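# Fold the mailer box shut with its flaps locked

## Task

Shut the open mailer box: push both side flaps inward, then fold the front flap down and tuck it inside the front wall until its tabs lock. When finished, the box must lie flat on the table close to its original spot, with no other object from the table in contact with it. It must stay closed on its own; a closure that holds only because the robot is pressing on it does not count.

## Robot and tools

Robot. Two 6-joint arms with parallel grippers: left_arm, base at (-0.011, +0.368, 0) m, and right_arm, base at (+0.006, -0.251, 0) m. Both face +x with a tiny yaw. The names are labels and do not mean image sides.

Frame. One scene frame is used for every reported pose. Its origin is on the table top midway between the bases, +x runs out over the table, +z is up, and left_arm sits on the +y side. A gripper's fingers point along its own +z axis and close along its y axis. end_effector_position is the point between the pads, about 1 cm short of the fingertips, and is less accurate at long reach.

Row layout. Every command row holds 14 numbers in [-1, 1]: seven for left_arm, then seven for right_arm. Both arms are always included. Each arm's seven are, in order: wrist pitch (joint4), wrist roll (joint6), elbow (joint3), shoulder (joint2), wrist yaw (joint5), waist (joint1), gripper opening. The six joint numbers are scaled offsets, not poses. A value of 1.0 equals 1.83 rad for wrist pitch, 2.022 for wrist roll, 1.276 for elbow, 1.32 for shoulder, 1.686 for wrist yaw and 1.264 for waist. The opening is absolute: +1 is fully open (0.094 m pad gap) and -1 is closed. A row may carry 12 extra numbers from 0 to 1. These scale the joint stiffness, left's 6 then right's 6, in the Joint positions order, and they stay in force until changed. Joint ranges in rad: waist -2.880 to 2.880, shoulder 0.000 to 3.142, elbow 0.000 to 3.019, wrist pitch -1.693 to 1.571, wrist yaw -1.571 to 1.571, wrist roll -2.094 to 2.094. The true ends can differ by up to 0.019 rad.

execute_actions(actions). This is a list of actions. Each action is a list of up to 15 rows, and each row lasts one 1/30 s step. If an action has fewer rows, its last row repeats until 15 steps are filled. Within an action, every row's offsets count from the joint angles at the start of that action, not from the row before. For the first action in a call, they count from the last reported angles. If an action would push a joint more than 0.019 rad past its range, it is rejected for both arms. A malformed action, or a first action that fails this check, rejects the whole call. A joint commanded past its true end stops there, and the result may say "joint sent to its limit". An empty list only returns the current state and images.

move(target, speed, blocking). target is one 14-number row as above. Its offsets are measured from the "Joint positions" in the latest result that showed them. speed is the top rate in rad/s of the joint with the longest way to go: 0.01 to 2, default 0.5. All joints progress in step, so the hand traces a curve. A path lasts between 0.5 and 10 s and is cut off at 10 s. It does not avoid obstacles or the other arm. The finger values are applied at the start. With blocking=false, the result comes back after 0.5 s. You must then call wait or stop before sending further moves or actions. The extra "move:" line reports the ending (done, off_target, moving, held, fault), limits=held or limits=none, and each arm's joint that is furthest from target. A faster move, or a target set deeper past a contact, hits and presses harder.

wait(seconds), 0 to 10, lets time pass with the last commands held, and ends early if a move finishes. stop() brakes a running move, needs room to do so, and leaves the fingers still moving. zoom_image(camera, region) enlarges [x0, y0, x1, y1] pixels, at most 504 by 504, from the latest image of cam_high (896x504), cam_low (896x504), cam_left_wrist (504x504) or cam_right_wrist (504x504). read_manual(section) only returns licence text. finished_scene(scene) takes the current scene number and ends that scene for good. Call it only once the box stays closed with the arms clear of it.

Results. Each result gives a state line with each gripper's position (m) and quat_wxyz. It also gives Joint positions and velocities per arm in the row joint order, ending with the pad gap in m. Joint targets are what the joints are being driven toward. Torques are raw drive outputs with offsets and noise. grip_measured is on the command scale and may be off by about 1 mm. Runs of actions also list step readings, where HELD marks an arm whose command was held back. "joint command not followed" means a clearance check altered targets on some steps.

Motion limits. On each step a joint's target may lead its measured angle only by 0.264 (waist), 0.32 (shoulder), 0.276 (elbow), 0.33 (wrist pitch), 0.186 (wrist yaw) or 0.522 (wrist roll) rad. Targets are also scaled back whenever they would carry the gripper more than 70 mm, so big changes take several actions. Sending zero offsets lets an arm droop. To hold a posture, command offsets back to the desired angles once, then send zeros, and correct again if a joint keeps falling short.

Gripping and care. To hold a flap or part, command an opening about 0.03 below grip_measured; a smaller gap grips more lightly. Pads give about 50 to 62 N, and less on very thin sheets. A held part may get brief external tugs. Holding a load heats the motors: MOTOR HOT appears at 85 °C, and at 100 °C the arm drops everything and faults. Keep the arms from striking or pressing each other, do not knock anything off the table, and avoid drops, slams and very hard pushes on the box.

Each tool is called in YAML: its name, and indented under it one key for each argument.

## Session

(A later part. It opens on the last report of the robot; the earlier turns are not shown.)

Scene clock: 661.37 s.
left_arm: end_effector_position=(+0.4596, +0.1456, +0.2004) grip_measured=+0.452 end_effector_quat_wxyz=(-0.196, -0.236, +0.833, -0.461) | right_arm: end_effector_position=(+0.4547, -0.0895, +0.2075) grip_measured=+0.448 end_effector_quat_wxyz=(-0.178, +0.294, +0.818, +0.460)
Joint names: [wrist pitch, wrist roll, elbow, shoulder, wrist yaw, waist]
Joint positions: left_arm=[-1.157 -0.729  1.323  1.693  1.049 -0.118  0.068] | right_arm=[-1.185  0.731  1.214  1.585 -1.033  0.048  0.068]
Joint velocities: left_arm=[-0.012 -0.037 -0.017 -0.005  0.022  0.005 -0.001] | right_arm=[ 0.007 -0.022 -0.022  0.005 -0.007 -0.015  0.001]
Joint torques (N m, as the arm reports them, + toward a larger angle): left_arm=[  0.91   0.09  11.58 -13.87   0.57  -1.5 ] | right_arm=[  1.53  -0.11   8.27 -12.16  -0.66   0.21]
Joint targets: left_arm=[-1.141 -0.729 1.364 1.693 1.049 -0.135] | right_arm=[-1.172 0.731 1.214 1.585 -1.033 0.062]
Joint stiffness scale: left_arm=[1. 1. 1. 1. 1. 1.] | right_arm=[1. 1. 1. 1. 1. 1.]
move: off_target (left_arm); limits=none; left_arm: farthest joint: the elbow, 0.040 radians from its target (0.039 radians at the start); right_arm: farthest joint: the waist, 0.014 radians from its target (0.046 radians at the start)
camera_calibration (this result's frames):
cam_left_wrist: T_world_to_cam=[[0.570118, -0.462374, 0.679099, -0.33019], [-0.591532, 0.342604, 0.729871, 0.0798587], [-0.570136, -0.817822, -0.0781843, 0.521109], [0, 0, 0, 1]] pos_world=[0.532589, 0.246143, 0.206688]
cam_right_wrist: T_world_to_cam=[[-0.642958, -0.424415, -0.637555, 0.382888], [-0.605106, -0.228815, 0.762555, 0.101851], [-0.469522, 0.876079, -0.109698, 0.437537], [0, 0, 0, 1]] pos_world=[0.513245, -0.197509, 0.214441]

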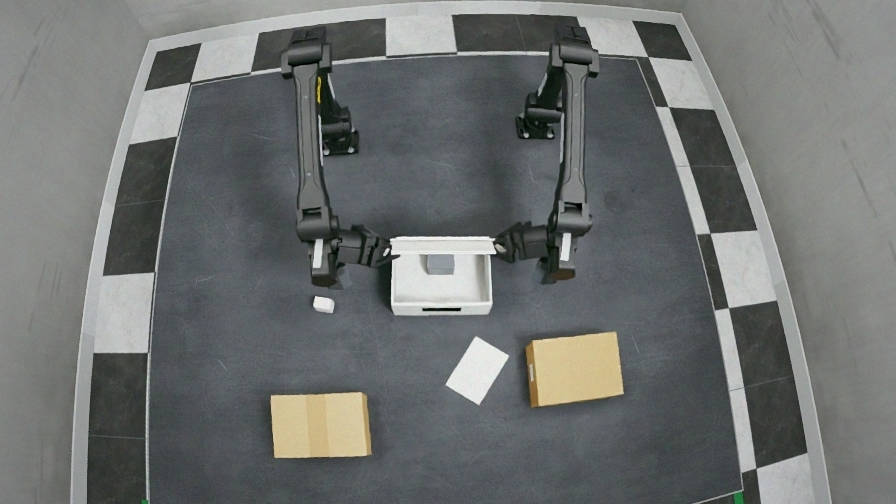

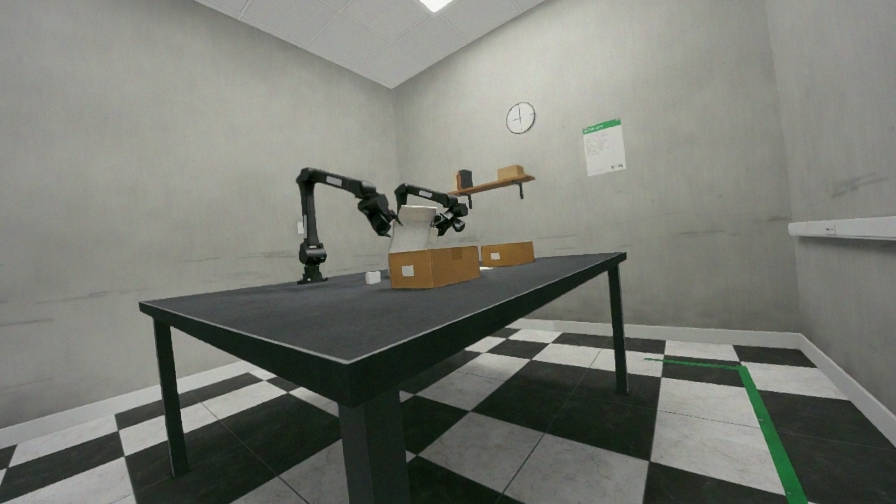

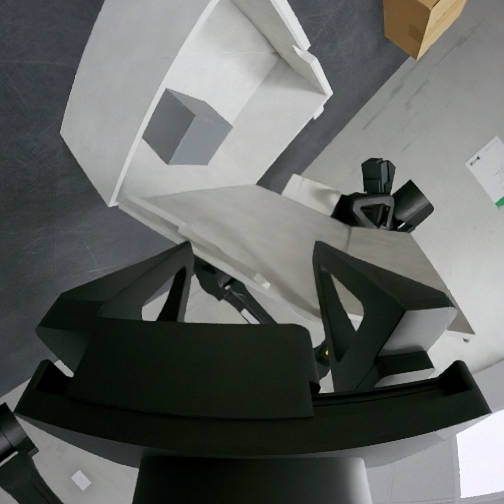

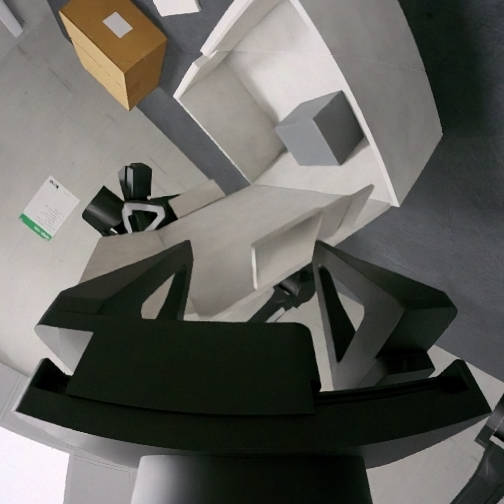

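move:
  target: [0.01,-0.11,0.031,0,0,0,0.45, 0.007,0.03,0,0,0,0,0.45]
  speed: 0.15

zoom_image:
  camera: "cam_high"
  region: [320, 190, 570, 340]

Scene clock: 672.00 s.
left_arm: end_effector_position=(+0.4606, +0.1457, +0.2000) grip_measured=+0.452 end_effector_quat_wxyz=(-0.240, -0.320, +0.804, -0.440) | right_arm: end_effector_position=(+0.4547, -0.0895, +0.2075) grip_measured=+0.448 end_effector_quat_wxyz=(-0.189, +0.314, +0.811, +0.456)
Joint names: [wrist pitch, wrist roll, elbow, shoulder, wrist yaw, waist]
Joint positions: left_arm=[-1.149 -0.936  1.322  1.693  1.049 -0.118  0.068] | right_arm=[-1.185  0.781  1.214  1.585 -1.033  0.048  0.068]
Joint velocities: left_arm=[-0.002 -0.066 -0.007 -0.005  0.051 -0.005 -0.001] | right_arm=[ 0.002  0.007 -0.002 -0.005  0.022  0.005 -0.001]
Joint torques (N m, as the arm reports them, + toward a larger angle): left_arm=[  0.67  -0.06  11.51 -13.8    0.56  -0.19] | right_arm=[  1.3    0.05   8.35 -11.97  -0.68  -0.32]
Joint targets: left_arm=[-1.138 -0.951 1.363 1.693 1.049 -0.118] | right_arm=[-1.172 0.792 1.214 1.585 -1.033 0.048]
Joint stiffness scale: left_arm=[1. 1. 1. 1. 1. 1.] | right_arm=[1. 1. 1. 1. 1. 1.]
move: off_target (left_arm); limits=none; left_arm: farthest joint: the elbow, 0.040 radians from its target (0.039 radians at the start); right_arm: farthest joint: the wrist pitch, 0.013 radians from its target (0.013 radians at the start)
camera_calibration (this result's frames):
cam_left_wrist: T_world_to_cam=[[0.721847, -0.408272, 0.558794, -0.384209], [-0.489238, 0.270038, 0.829292, 0.0242716], [-0.489473, -0.872005, -0.00481634, 0.477755], [0, 0, 0, 1]] pos_world=[0.523063, 0.253188, 0.196867]
cam_right_wrist: T_world_to_cam=[[-0.679801, -0.408364, -0.609187, 0.395189], [-0.57793, -0.213103, 0.787772, 0.0856657], [-0.451517, 0.887596, -0.0911384, 0.426528], [0, 0, 0, 1]] pos_world=[0.510743, -0.198948, 0.212132]

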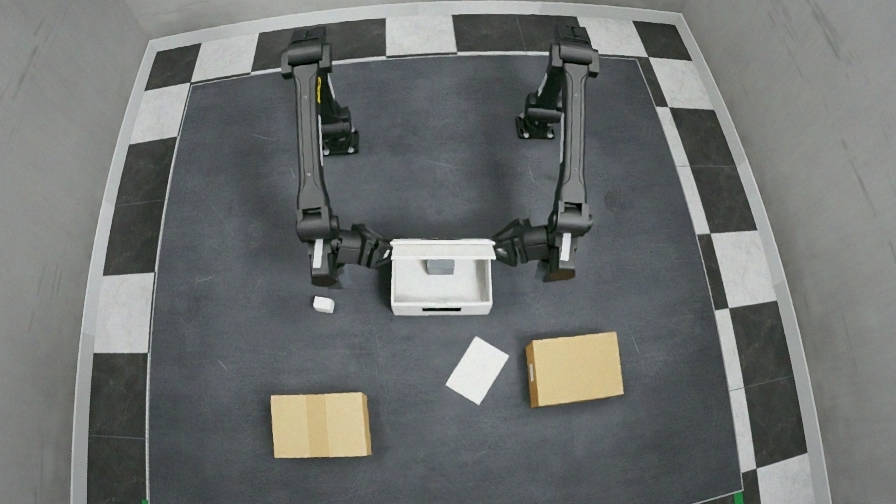

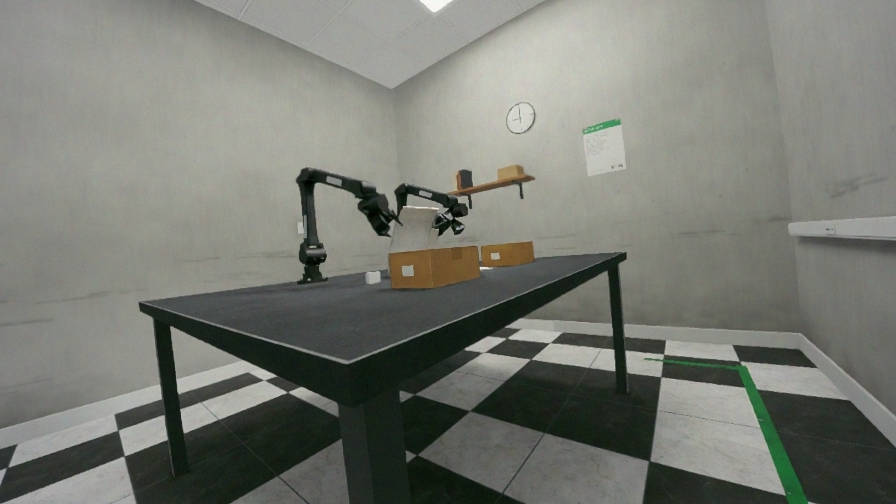

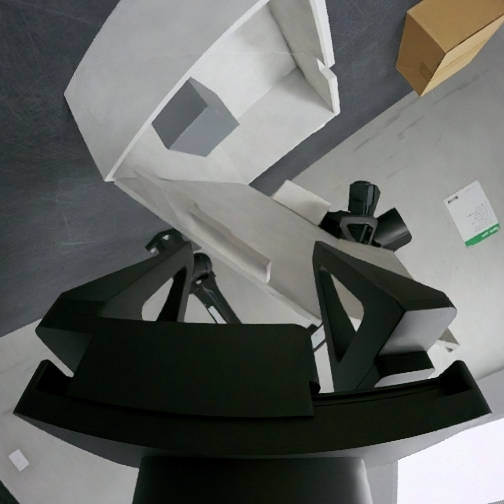

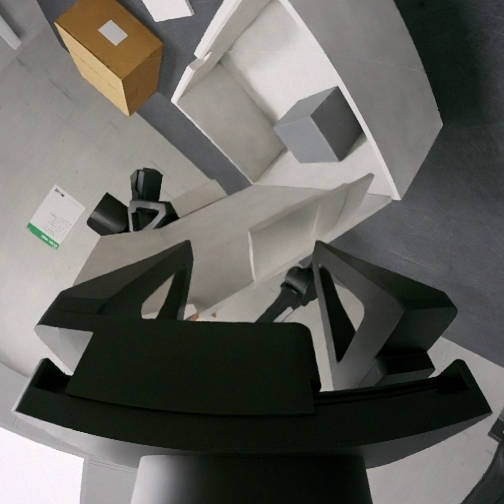

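Region (320, 190, 570, 340) of cam_high's 896x504 image, scaled by 2.016, with more detail than that image has; it fills the top 302 rows of this view, and the rest is white.

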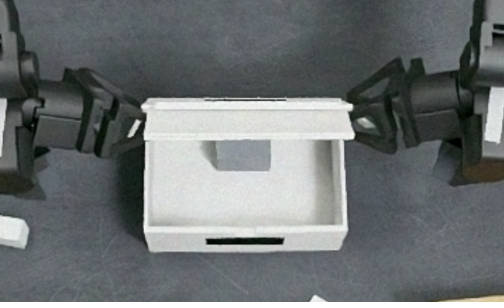

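move:
  target: [0.04,0.2,0.031,0,0,0,0.45, 0.04,-0.15,0,0,0,0,0.45]
  speed: 0.13

zoom_image:
  camera: "cam_high"
  region: [320, 190, 570, 340]

zoom_image:
  camera: "cam_low"
  region: [360, 190, 470, 270]

Scene clock: 686.60 s.
left_arm: end_effector_position=(+0.4696, +0.1506, +0.1996) grip_measured=+0.452 end_effector_quat_wxyz=(-0.138, -0.168, +0.849, -0.482) | right_arm: end_effector_position=(+0.4617, -0.0892, +0.2083) grip_measured=+0.449 end_effector_quat_wxyz=(-0.107, +0.191, +0.848, +0.482)
Joint names: [wrist pitch, wrist roll, elbow, shoulder, wrist yaw, waist]
Joint positions: left_arm=[-1.103 -0.583  1.319  1.693  1.049 -0.105  0.068] | right_arm=[-1.141  0.51   1.214  1.584 -1.033  0.048  0.068]
Joint velocities: left_arm=[-0.002  0.007  0.007 -0.005  0.007 -0.005 -0.   ] | right_arm=[ 0.002 -0.037 -0.002 -0.024 -0.037 -0.005 -0.   ]
Joint torques (N m, as the arm reports them, + toward a larger angle): left_arm=[  1.6    0.53  11.71 -13.78   0.56  -1.13] | right_arm=[  2.2   -0.41   8.33 -11.37  -0.7   -0.53]
Joint targets: left_arm=[-1.075 -0.531 1.362 1.693 1.049 -0.118] | right_arm=[-1.112 0.477 1.214 1.586 -1.033 0.048]
Joint stiffness scale: left_arm=[1. 1. 1. 1. 1. 1.] | right_arm=[1. 1. 1. 1. 1. 1.]
move: off_target (left_arm, right_arm); limits=none; left_arm: farthest joint: the wrist roll, 0.051 radians from its target (0.405 radians at the start); right_arm: farthest joint: the wrist roll, 0.032 radians from its target (0.303 radians at the start)
camera_calibration (this result's frames):
cam_left_wrist: T_world_to_cam=[[0.41443, -0.477199, 0.774938, -0.276867], [-0.686795, 0.394702, 0.610346, 0.145473], [-0.597126, -0.78517, -0.164161, 0.555733], [0, 0, 0, 1]] pos_world=[0.546494, 0.246806, 0.216996]
cam_right_wrist: T_world_to_cam=[[-0.425453, -0.482895, -0.765377, 0.308953], [-0.73586, -0.307703, 0.603183, 0.192106], [-0.526783, 0.819836, -0.22443, 0.486031], [0, 0, 0, 1]] pos_world=[0.52884, -0.190162, 0.22967]

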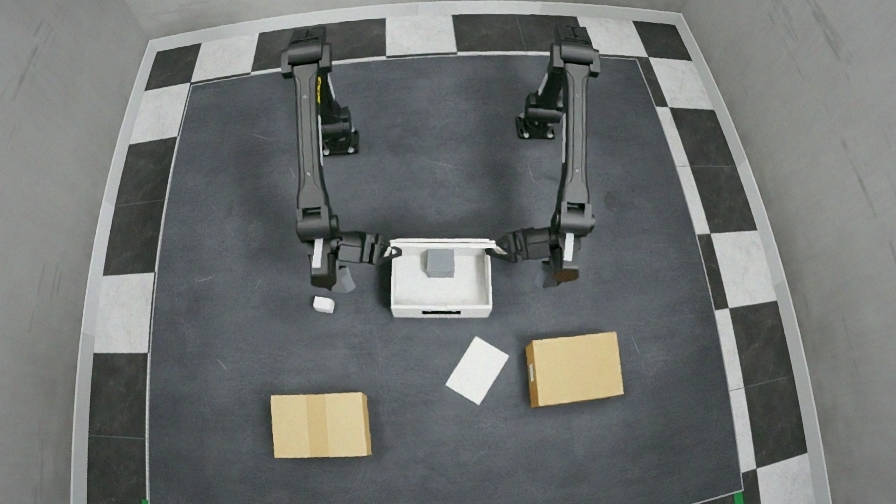

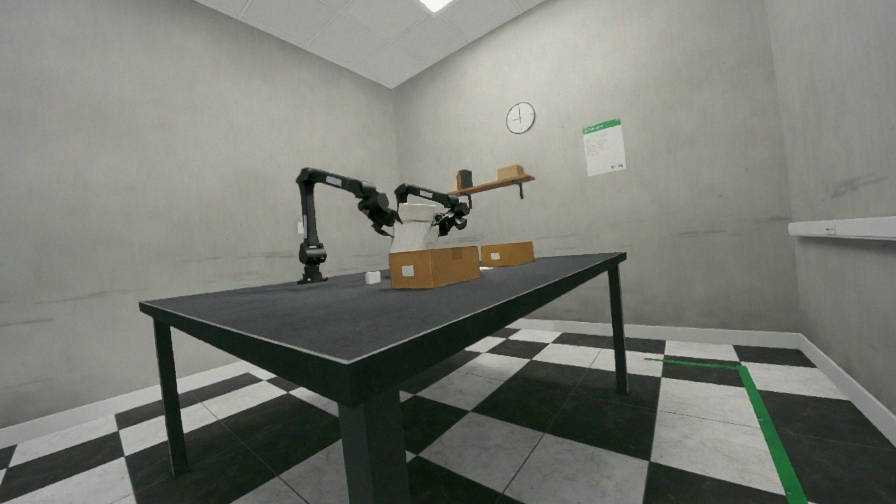

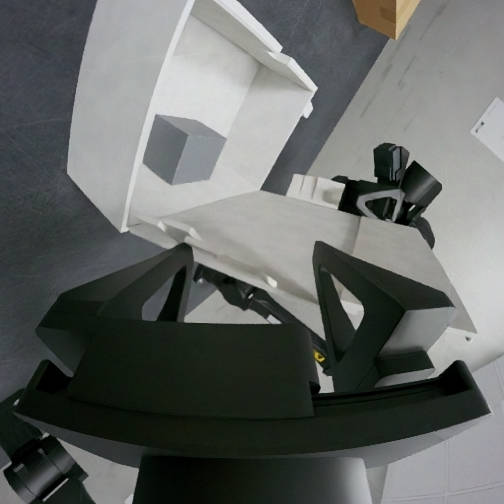

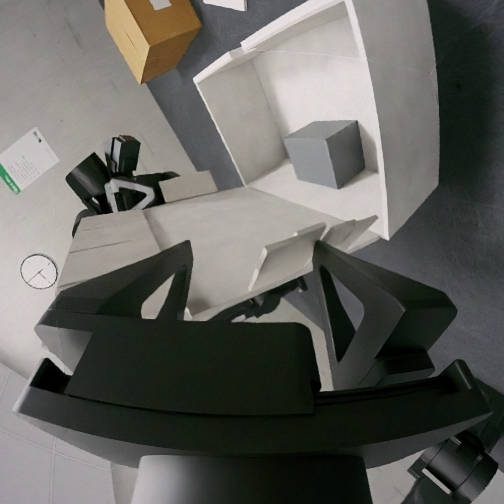

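Region (320, 190, 570, 340) of cam_high's 896x504 image, scaled by 2.016, with more detail than that image has; it fills the top 302 rows of this view, and the rest is white.

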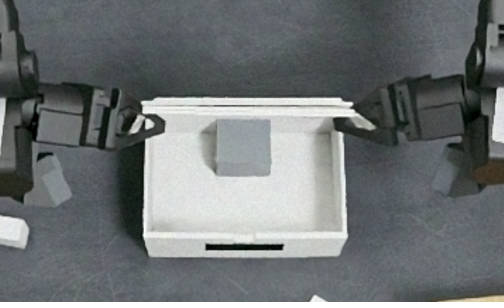

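Region (360, 190, 470, 270) of cam_low's 896x504 image, scaled by 4.582, with more detail than that image has; it fills the top 367 rows of this view, and the rest is white.

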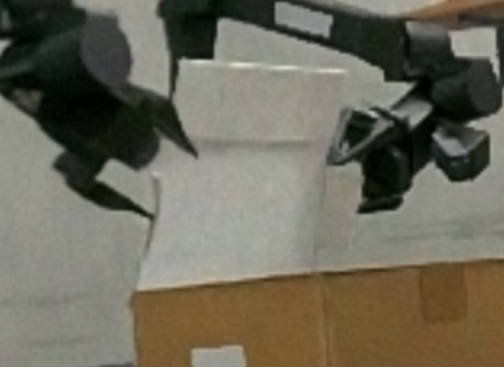

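move:
  target: [0,-0.1,0.031,0,0,0.2,0.45, 0,0.1,0,0,0,-0.19,0.45]
  speed: 0.15

move:
  target: [0.7,0.39,-0.25,0,0.15,0.03,-1, 0.99,0.075,-0.185,0.03,-0.277,0,0.6]
  speed: 0.8

Scene clock: 729.73 s.
left_arm: end_effector_position=(+0.5077, +0.2774, +0.1984) grip_measured=+0.452 end_effector_quat_wxyz=(-0.124, -0.350, +0.791, -0.486) | right_arm: end_effector_position=(+0.4867, -0.1973, +0.2085) grip_measured=+0.449 end_effector_quat_wxyz=(-0.098, +0.364, +0.790, +0.484)
Joint names: [wrist pitch, wrist roll, elbow, shoulder, wrist yaw, waist]
Joint positions: left_arm=[-1.104 -0.77   1.316  1.693  1.049  0.147  0.068] | right_arm=[-1.141  0.7    1.214  1.584 -1.033 -0.182  0.068]
Joint velocities: left_arm=[ 0.007 -0.007 -0.007 -0.024 -0.007 -0.005  0.001] | right_arm=[-0.002  0.066 -0.012 -0.015 -0.022  0.005  0.001]
Joint torques (N m, as the arm reports them, + toward a larger angle): left_arm=[  0.33  -0.06  11.75 -13.92   0.57  -0.13] | right_arm=[  0.89   0.06   8.29 -11.55  -0.65  -0.99]
Joint targets: left_arm=[-1.103 -0.785 1.359 1.693 1.049 0.147] | right_arm=[-1.141 0.712 1.214 1.584 -1.033 -0.192]
Joint stiffness scale: left_arm=[1. 1. 1. 1. 1. 1.] | right_arm=[1. 1. 1. 1. 1. 1.]
move: off_target (left_arm); limits=none; left_arm: farthest joint: the elbow, 0.042 radians from its target (0.039 radians at the start); right_arm: farthest joint: the wrist roll, 0.012 radians from its target (0.203 radians at the start)
camera_calibration (this result's frames):
cam_left_wrist: T_world_to_cam=[[0.670364, -0.282929, 0.685976, -0.397404], [-0.671479, 0.162135, 0.723069, 0.156618], [-0.315798, -0.945338, -0.0812919, 0.563071], [0, 0, 0, 1]] pos_world=[0.549388, 0.394461, 0.205137]
cam_right_wrist: T_world_to_cam=[[-0.671631, -0.287559, -0.682805, 0.408623], [-0.692318, -0.0845982, 0.716616, 0.176277], [-0.263834, 0.954019, -0.142264, 0.469211], [0, 0, 0, 1]] pos_world=[0.520277, -0.31522, 0.219439]

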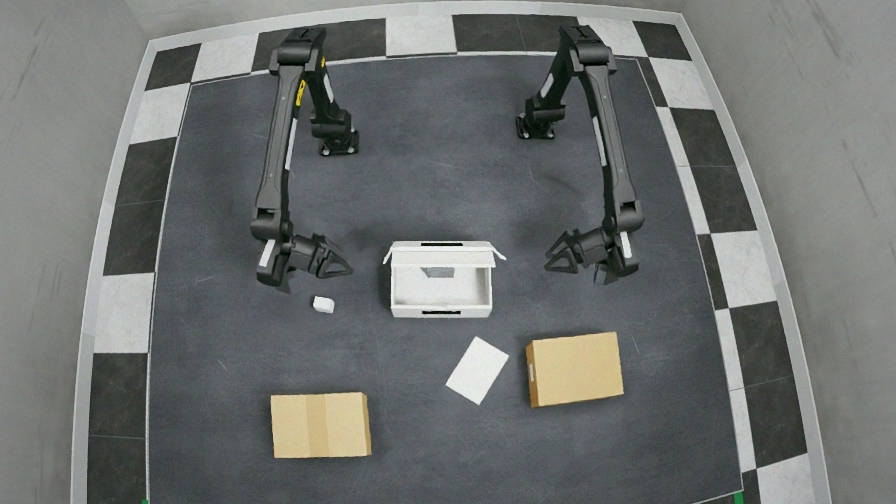

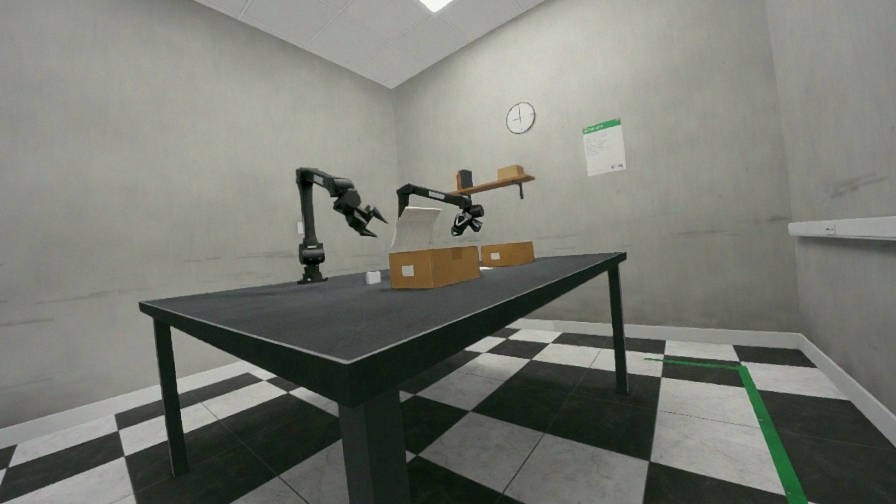

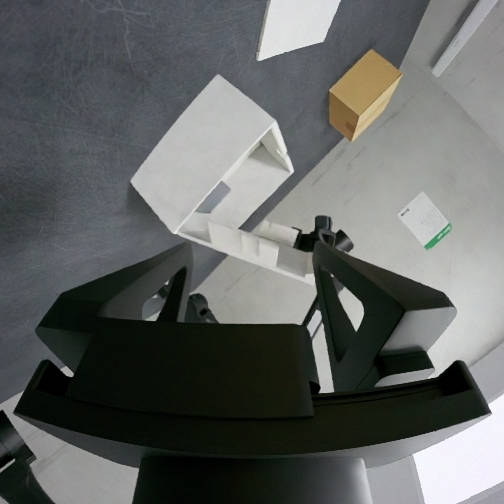

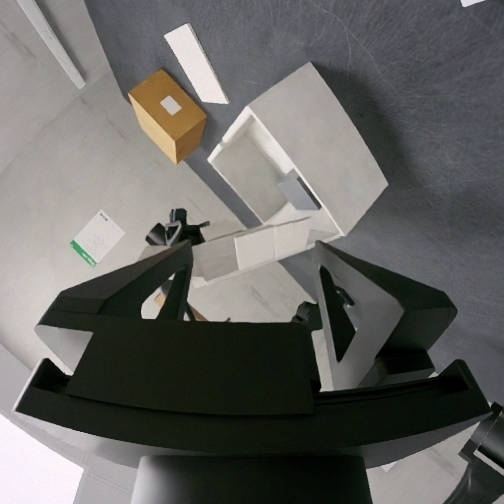

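Scene clock: 732.77 s.
left_arm: end_effector_position=(+0.5386, +0.2808, +0.1902) grip_measured=-0.991 end_effector_quat_wxyz=(+0.431, +0.248, +0.713, -0.495) | right_arm: end_effector_position=(+0.5296, -0.1816, +0.2816) grip_measured=+0.599 end_effector_quat_wxyz=(+0.346, -0.167, +0.687, +0.617)
Joint names: [wrist pitch, wrist roll, elbow, shoulder, wrist yaw, waist]
Joint positions: left_arm=[0.161 0.003 0.994 1.693 1.297 0.178 0.   ] | right_arm=[ 0.652  0.84   0.977  1.61  -1.496 -0.182  0.075]
Joint velocities: left_arm=[-0.017  0.022 -0.002 -0.005 -0.022 -0.024  0.001] | right_arm=[ 0.002 -0.007 -0.002 -0.015 -0.037 -0.005 -0.001]
Joint torques (N m, as the arm reports them, + toward a larger angle): left_arm=[  2.12   0.2    7.93 -13.21   0.54   0.46] | right_arm=[  2.83   0.07   8.26 -10.67  -0.21  -0.2 ]
Joint targets: left_arm=[0.177 0.019 0.998 1.693 1.302 0.185] | right_arm=[0.671 0.852 0.978 1.624 -1.500 -0.182]
Joint stiffness scale: left_arm=[1. 1. 1. 1. 1. 1.] | right_arm=[1. 1. 1. 1. 1. 1.]
move: done; limits=none; left_arm: farthest joint: the wrist pitch, 0.016 radians from its target (1.281 radians at the start); right_arm: farthest joint: the wrist pitch, 0.019 radians from its target (1.812 radians at the start)
camera_calibration (this result's frames):
cam_left_wrist: T_world_to_cam=[[-0.78333, -0.385704, 0.48747, 0.438087], [-0.6216, 0.489551, -0.611517, 0.317772], [-0.00277625, -0.782031, -0.623233, 0.463918], [0, 0, 0, 1]] pos_world=[0.541981, 0.376205, 0.269899]
cam_right_wrist: T_world_to_cam=[[0.651672, -0.205917, -0.730015, -0.180727], [-0.738894, -0.389756, -0.549659, 0.480746], [-0.171343, 0.897601, -0.406144, 0.491041], [0, 0, 0, 1]] pos_world=[0.557132, -0.2906, 0.331747]

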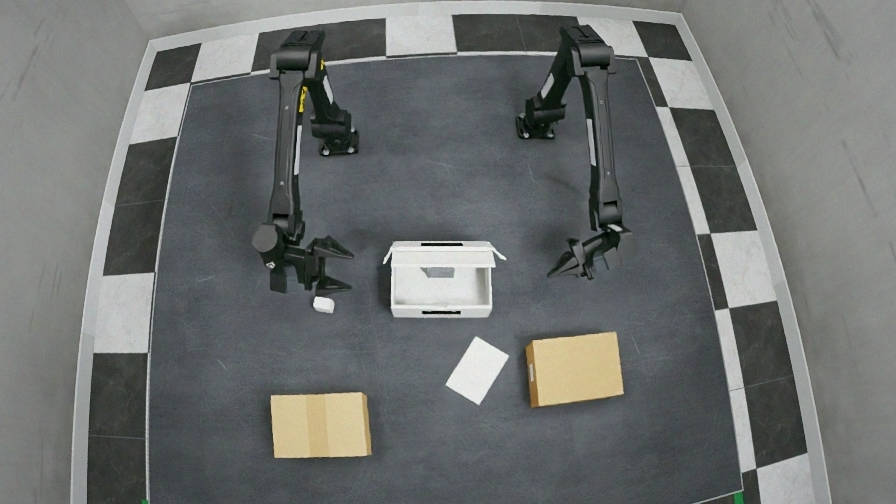

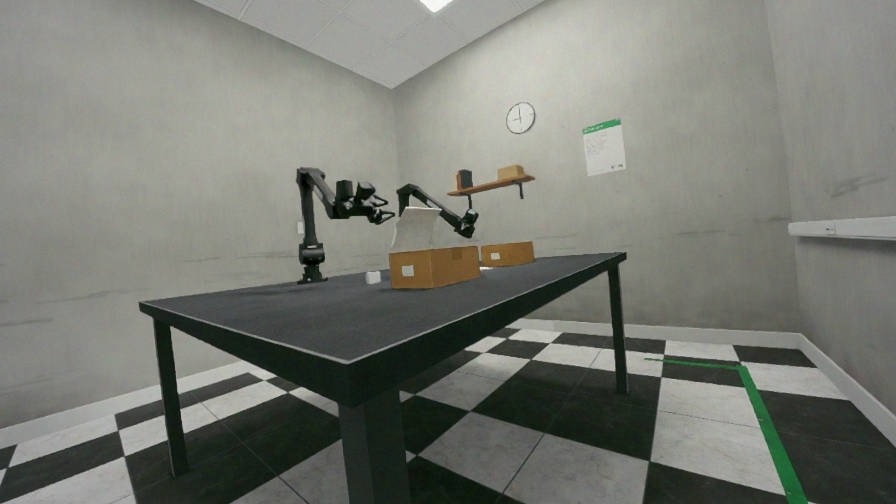

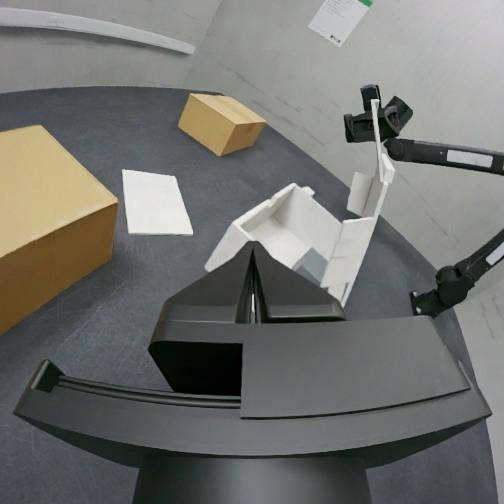

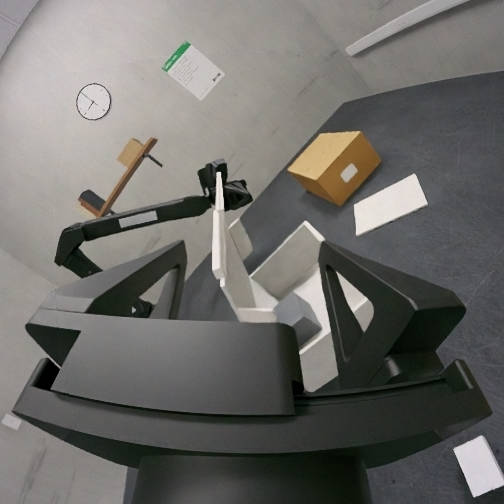

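move:
  target: [0.5,0,-0.25,0.03,0.123,-0.09,-1, 0.01,0,0,0.02,0,0.155,0.3]
  speed: 0.4

Scene clock: 741.53 s.
left_arm: end_effector_position=(+0.4170, +0.2120, +0.1674) grip_measured=-0.991 end_effector_quat_wxyz=(+0.532, +0.478, +0.521, -0.467) | right_arm: end_effector_position=(+0.5100, -0.0873, +0.2754) grip_measured=+0.302 end_effector_quat_wxyz=(+0.283, -0.225, +0.670, +0.648)
Joint names: [wrist pitch, wrist roll, elbow, shoulder, wrist yaw, waist]
Joint positions: left_arm=[1.061 0.003 0.672 1.714 1.5   0.07  0.   ] | right_arm=[ 0.652  0.84   0.977  1.623 -1.496  0.001  0.061]
Joint velocities: left_arm=[-0.007  0.022  0.007 -0.015 -0.066 -0.005 -0.   ] | right_arm=[-0.012  0.051 -0.002 -0.005  0.037 -0.005 -0.   ]
Joint torques (N m, as the arm reports them, + toward a larger angle): left_arm=[ 2.    0.01  5.63 -9.45  0.13 -0.72] | right_arm=[  2.77  -0.1    8.33 -10.57  -0.06   0.36]
Joint targets: left_arm=[1.076 0.003 0.675 1.733 1.504 0.064] | right_arm=[0.670 0.840 0.977 1.636 -1.496 0.014]
Joint stiffness scale: left_arm=[1. 1. 1. 1. 1. 1.] | right_arm=[1. 1. 1. 1. 1. 1.]
move: done; limits=none; left_arm: farthest joint: the shoulder, 0.019 radians from its target (0.039 radians at the start); right_arm: farthest joint: the wrist pitch, 0.018 radians from its target (0.018 radians at the start)
camera_calibration (this result's frames):
cam_left_wrist: T_world_to_cam=[[-0.994063, -0.105354, -0.0271957, 0.441997], [-0.0407768, 0.592441, -0.804581, 0.0302239], [0.100877, -0.798695, -0.59322, 0.350902], [0, 0, 0, 1]] pos_world=[0.405207, 0.308924, 0.2445]
cam_right_wrist: T_world_to_cam=[[0.668499, -0.0833982, -0.739022, -0.148482], [-0.662654, -0.517917, -0.540973, 0.447144], [-0.337636, 0.851356, -0.401491, 0.480027], [0, 0, 0, 1]] pos_world=[0.557636, -0.189474, 0.324888]

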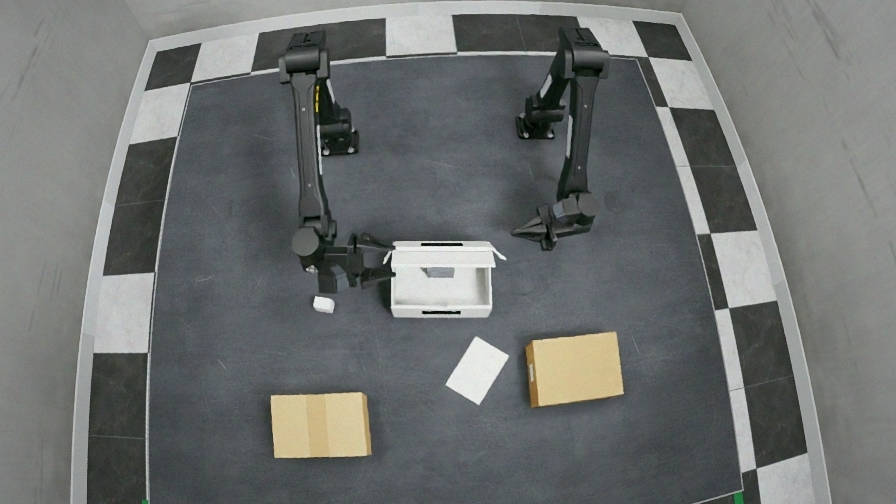

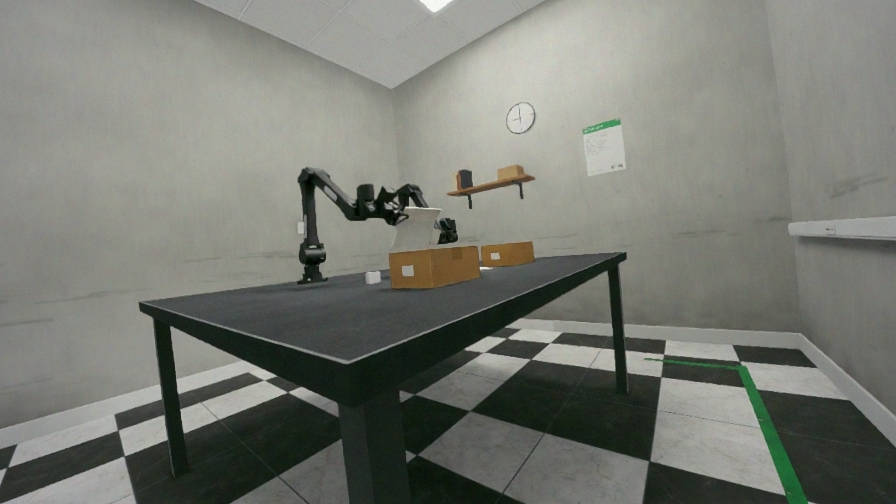

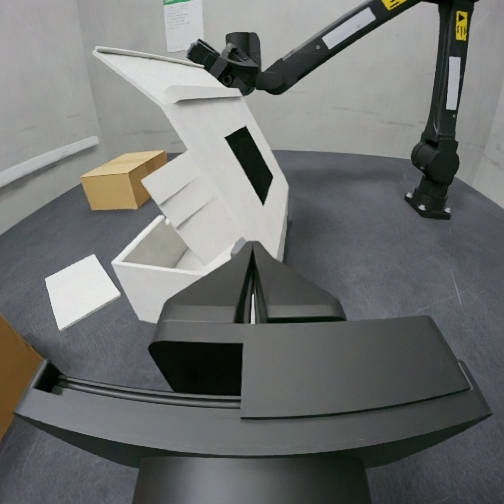

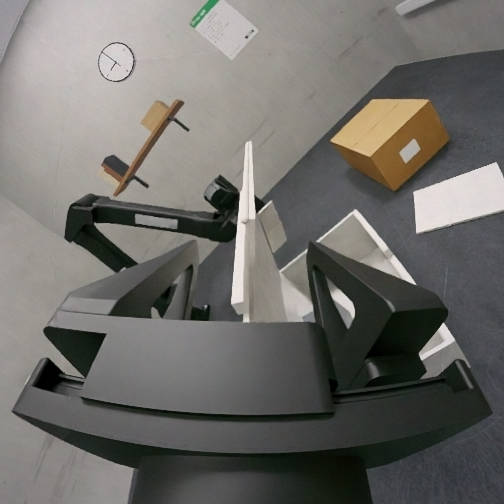

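move:
  target: [0.008,0,0,0,0,0,-1, 0.01,0,0,0.022,0,0.075,0.0]
  speed: 0.1

move:
  target: [0.008,0,0,0,0,0,-1, 0.01,0,0,0,0,0,-1]

Scene clock: 754.33 s.
left_arm: end_effector_position=(+0.4170, +0.2120, +0.1674) grip_measured=-0.991 end_effector_quat_wxyz=(+0.532, +0.478, +0.521, -0.467) | right_arm: end_effector_position=(+0.4971, -0.0461, +0.2674) grip_measured=+0.002 end_effector_quat_wxyz=(+0.251, -0.247, +0.663, +0.661)
Joint names: [wrist pitch, wrist roll, elbow, shoulder, wrist yaw, waist]
Joint positions: left_arm=[1.061 0.003 0.672 1.714 1.5   0.07  0.   ] | right_arm=[ 0.652  0.84   0.977  1.64  -1.496  0.084  0.047]
Joint velocities: left_arm=[-0.002 -0.007 -0.012  0.005  0.007  0.005  0.   ] | right_arm=[-0.017  0.022 -0.007 -0.015  0.037 -0.005 -0.001]
Joint torques (N m, as the arm reports them, + toward a larger angle): left_arm=[  1.93   0.02   5.34 -10.94  -0.05  -0.11] | right_arm=[  2.74  -0.1    8.15 -10.99  -0.09   0.52]
Joint targets: left_arm=[1.076 0.003 0.672 1.714 1.500 0.070] | right_arm=[0.670 0.840 0.977 1.652 -1.496 0.096]
Joint stiffness scale: left_arm=[1. 1. 1. 1. 1. 1.] | right_arm=[1. 1. 1. 1. 1. 1.]
move: done; limits=none; left_arm: farthest joint: the wrist pitch, 0.015 radians from its target (0.015 radians at the start); right_arm: farthest joint: the wrist pitch, 0.018 radians from its target (0.018 radians at the start)
camera_calibration (this result's frames):
cam_left_wrist: T_world_to_cam=[[-0.994063, -0.105354, -0.0271957, 0.441997], [-0.0407768, 0.592441, -0.804581, 0.0302239], [0.100877, -0.798695, -0.59322, 0.350902], [0, 0, 0, 1]] pos_world=[0.405207, 0.308924, 0.2445]
cam_right_wrist: T_world_to_cam=[[0.660638, -0.0286978, -0.750156, -0.132958], [-0.626527, -0.571554, -0.529896, 0.432186], [-0.413548, 0.820062, -0.39557, 0.472015], [0, 0, 0, 1]] pos_world=[0.553814, -0.143879, 0.31599]

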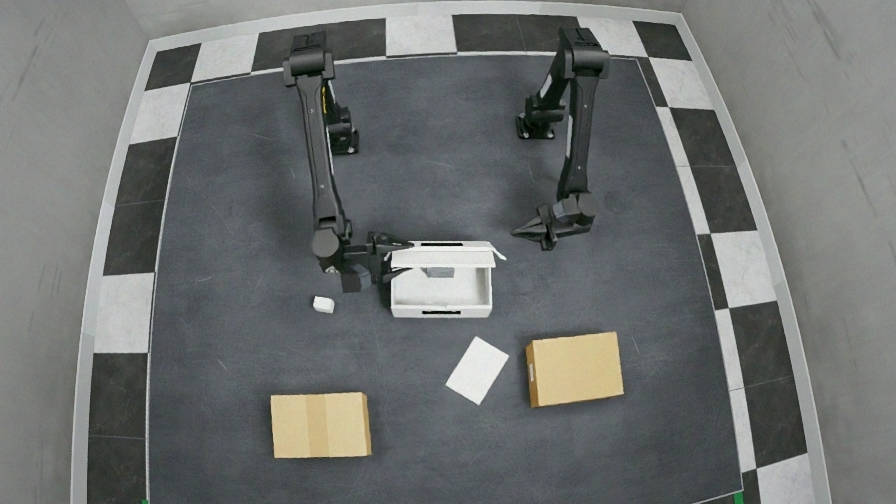

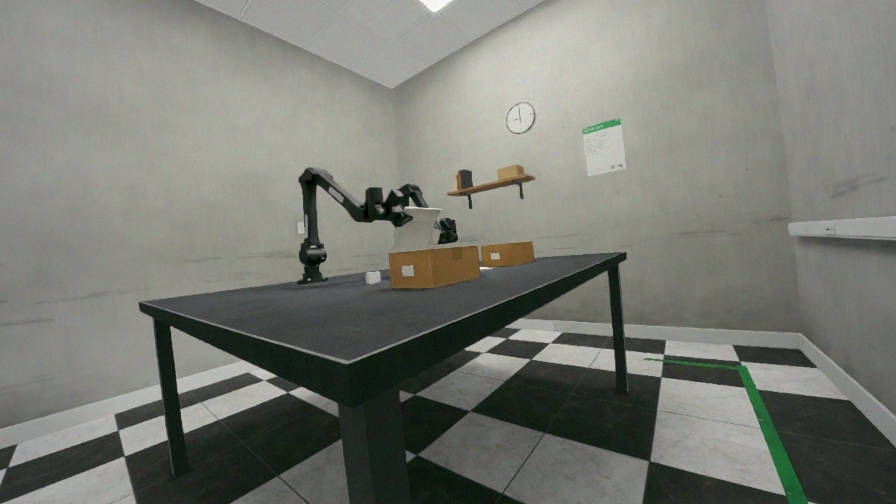

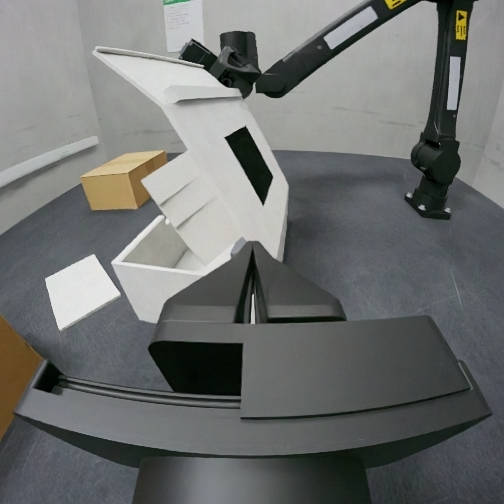

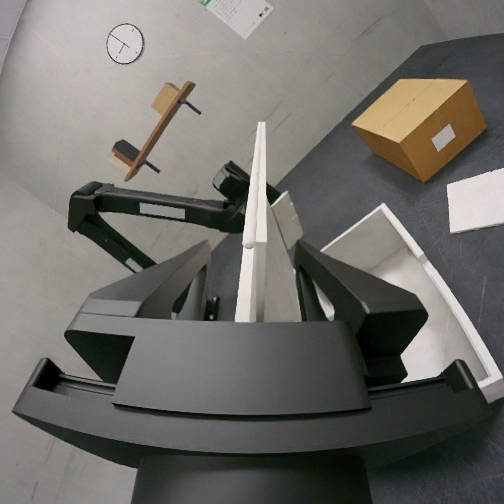

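Scene clock: 755.03 s.
left_arm: end_effector_position=(+0.4170, +0.2120, +0.1674) grip_measured=-0.991 end_effector_quat_wxyz=(+0.532, +0.478, +0.521, -0.467) | right_arm: end_effector_position=(+0.4971, -0.0461, +0.2671) grip_measured=-0.966 end_effector_quat_wxyz=(+0.251, -0.246, +0.663, +0.661)
Joint names: [wrist pitch, wrist roll, elbow, shoulder, wrist yaw, waist]
Joint positions: left_arm=[1.061 0.003 0.672 1.714 1.5   0.07  0.   ] | right_arm=[ 0.652  0.84   0.976  1.64  -1.495  0.084  0.002]
Joint velocities: left_arm=[-0.002 -0.037 -0.012 -0.034  0.022  0.005 -0.   ] | right_arm=[-0.007  0.007  0.012  0.005  0.051  0.005  0.   ]
Joint torques (N m, as the arm reports them, + toward a larger angle): left_arm=[  1.97   0.02   5.35 -10.88  -0.05  -0.12] | right_arm=[  2.72  -0.09   8.07 -12.13  -0.18  -0.44]
Joint targets: left_arm=[1.076 0.003 0.672 1.714 1.500 0.070] | right_arm=[0.670 0.840 0.977 1.640 -1.496 0.084]
Joint stiffness scale: left_arm=[1. 1. 1. 1. 1. 1.] | right_arm=[1. 1. 1. 1. 1. 1.]
move: done; limits=none; left_arm: farthest joint: the wrist pitch, 0.015 radians from its target (0.015 radians at the start); right_arm: farthest joint: the wrist pitch, 0.018 radians from its target (0.018 radians at the start)
camera_calibration (this result's frames):
cam_left_wrist: T_world_to_cam=[[-0.994063, -0.105354, -0.0271957, 0.441997], [-0.0407768, 0.592441, -0.804581, 0.0302239], [0.100877, -0.798695, -0.59322, 0.350902], [0, 0, 0, 1]] pos_world=[0.405207, 0.308924, 0.2445]
cam_right_wrist: T_world_to_cam=[[0.660023, -0.0297579, -0.750656, -0.132847], [-0.627801, -0.570634, -0.529379, 0.432609], [-0.412597, 0.820665, -0.395314, 0.471429], [0, 0, 0, 1]] pos_world=[0.553784, -0.143977, 0.315654]

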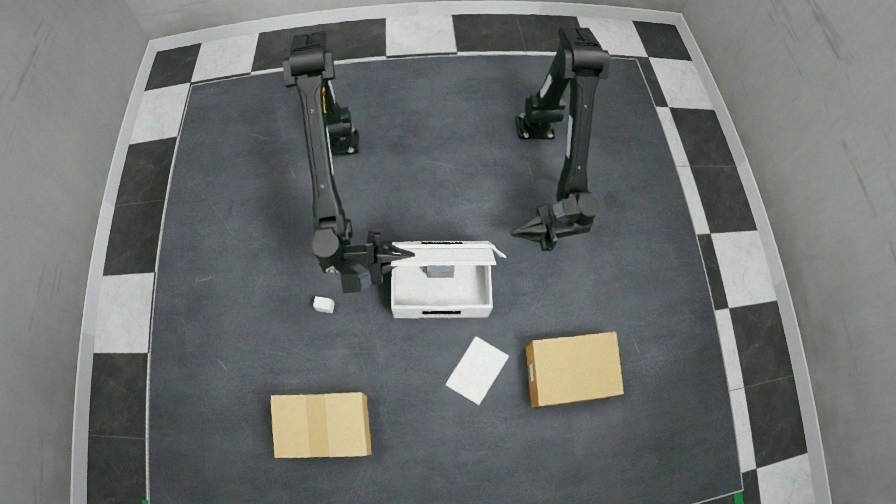

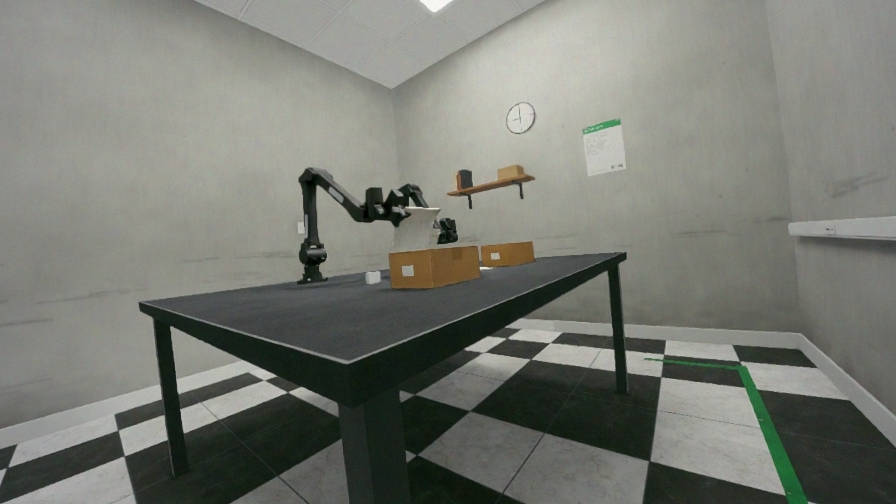

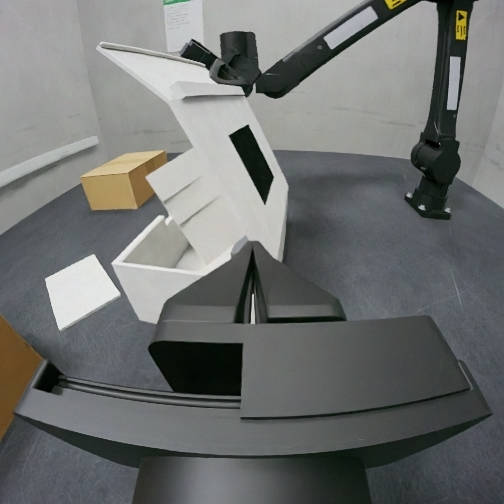

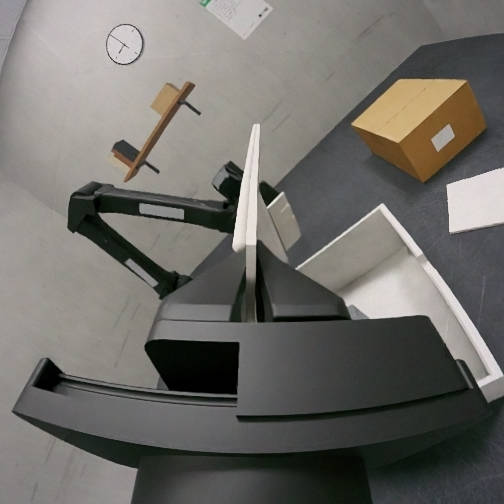

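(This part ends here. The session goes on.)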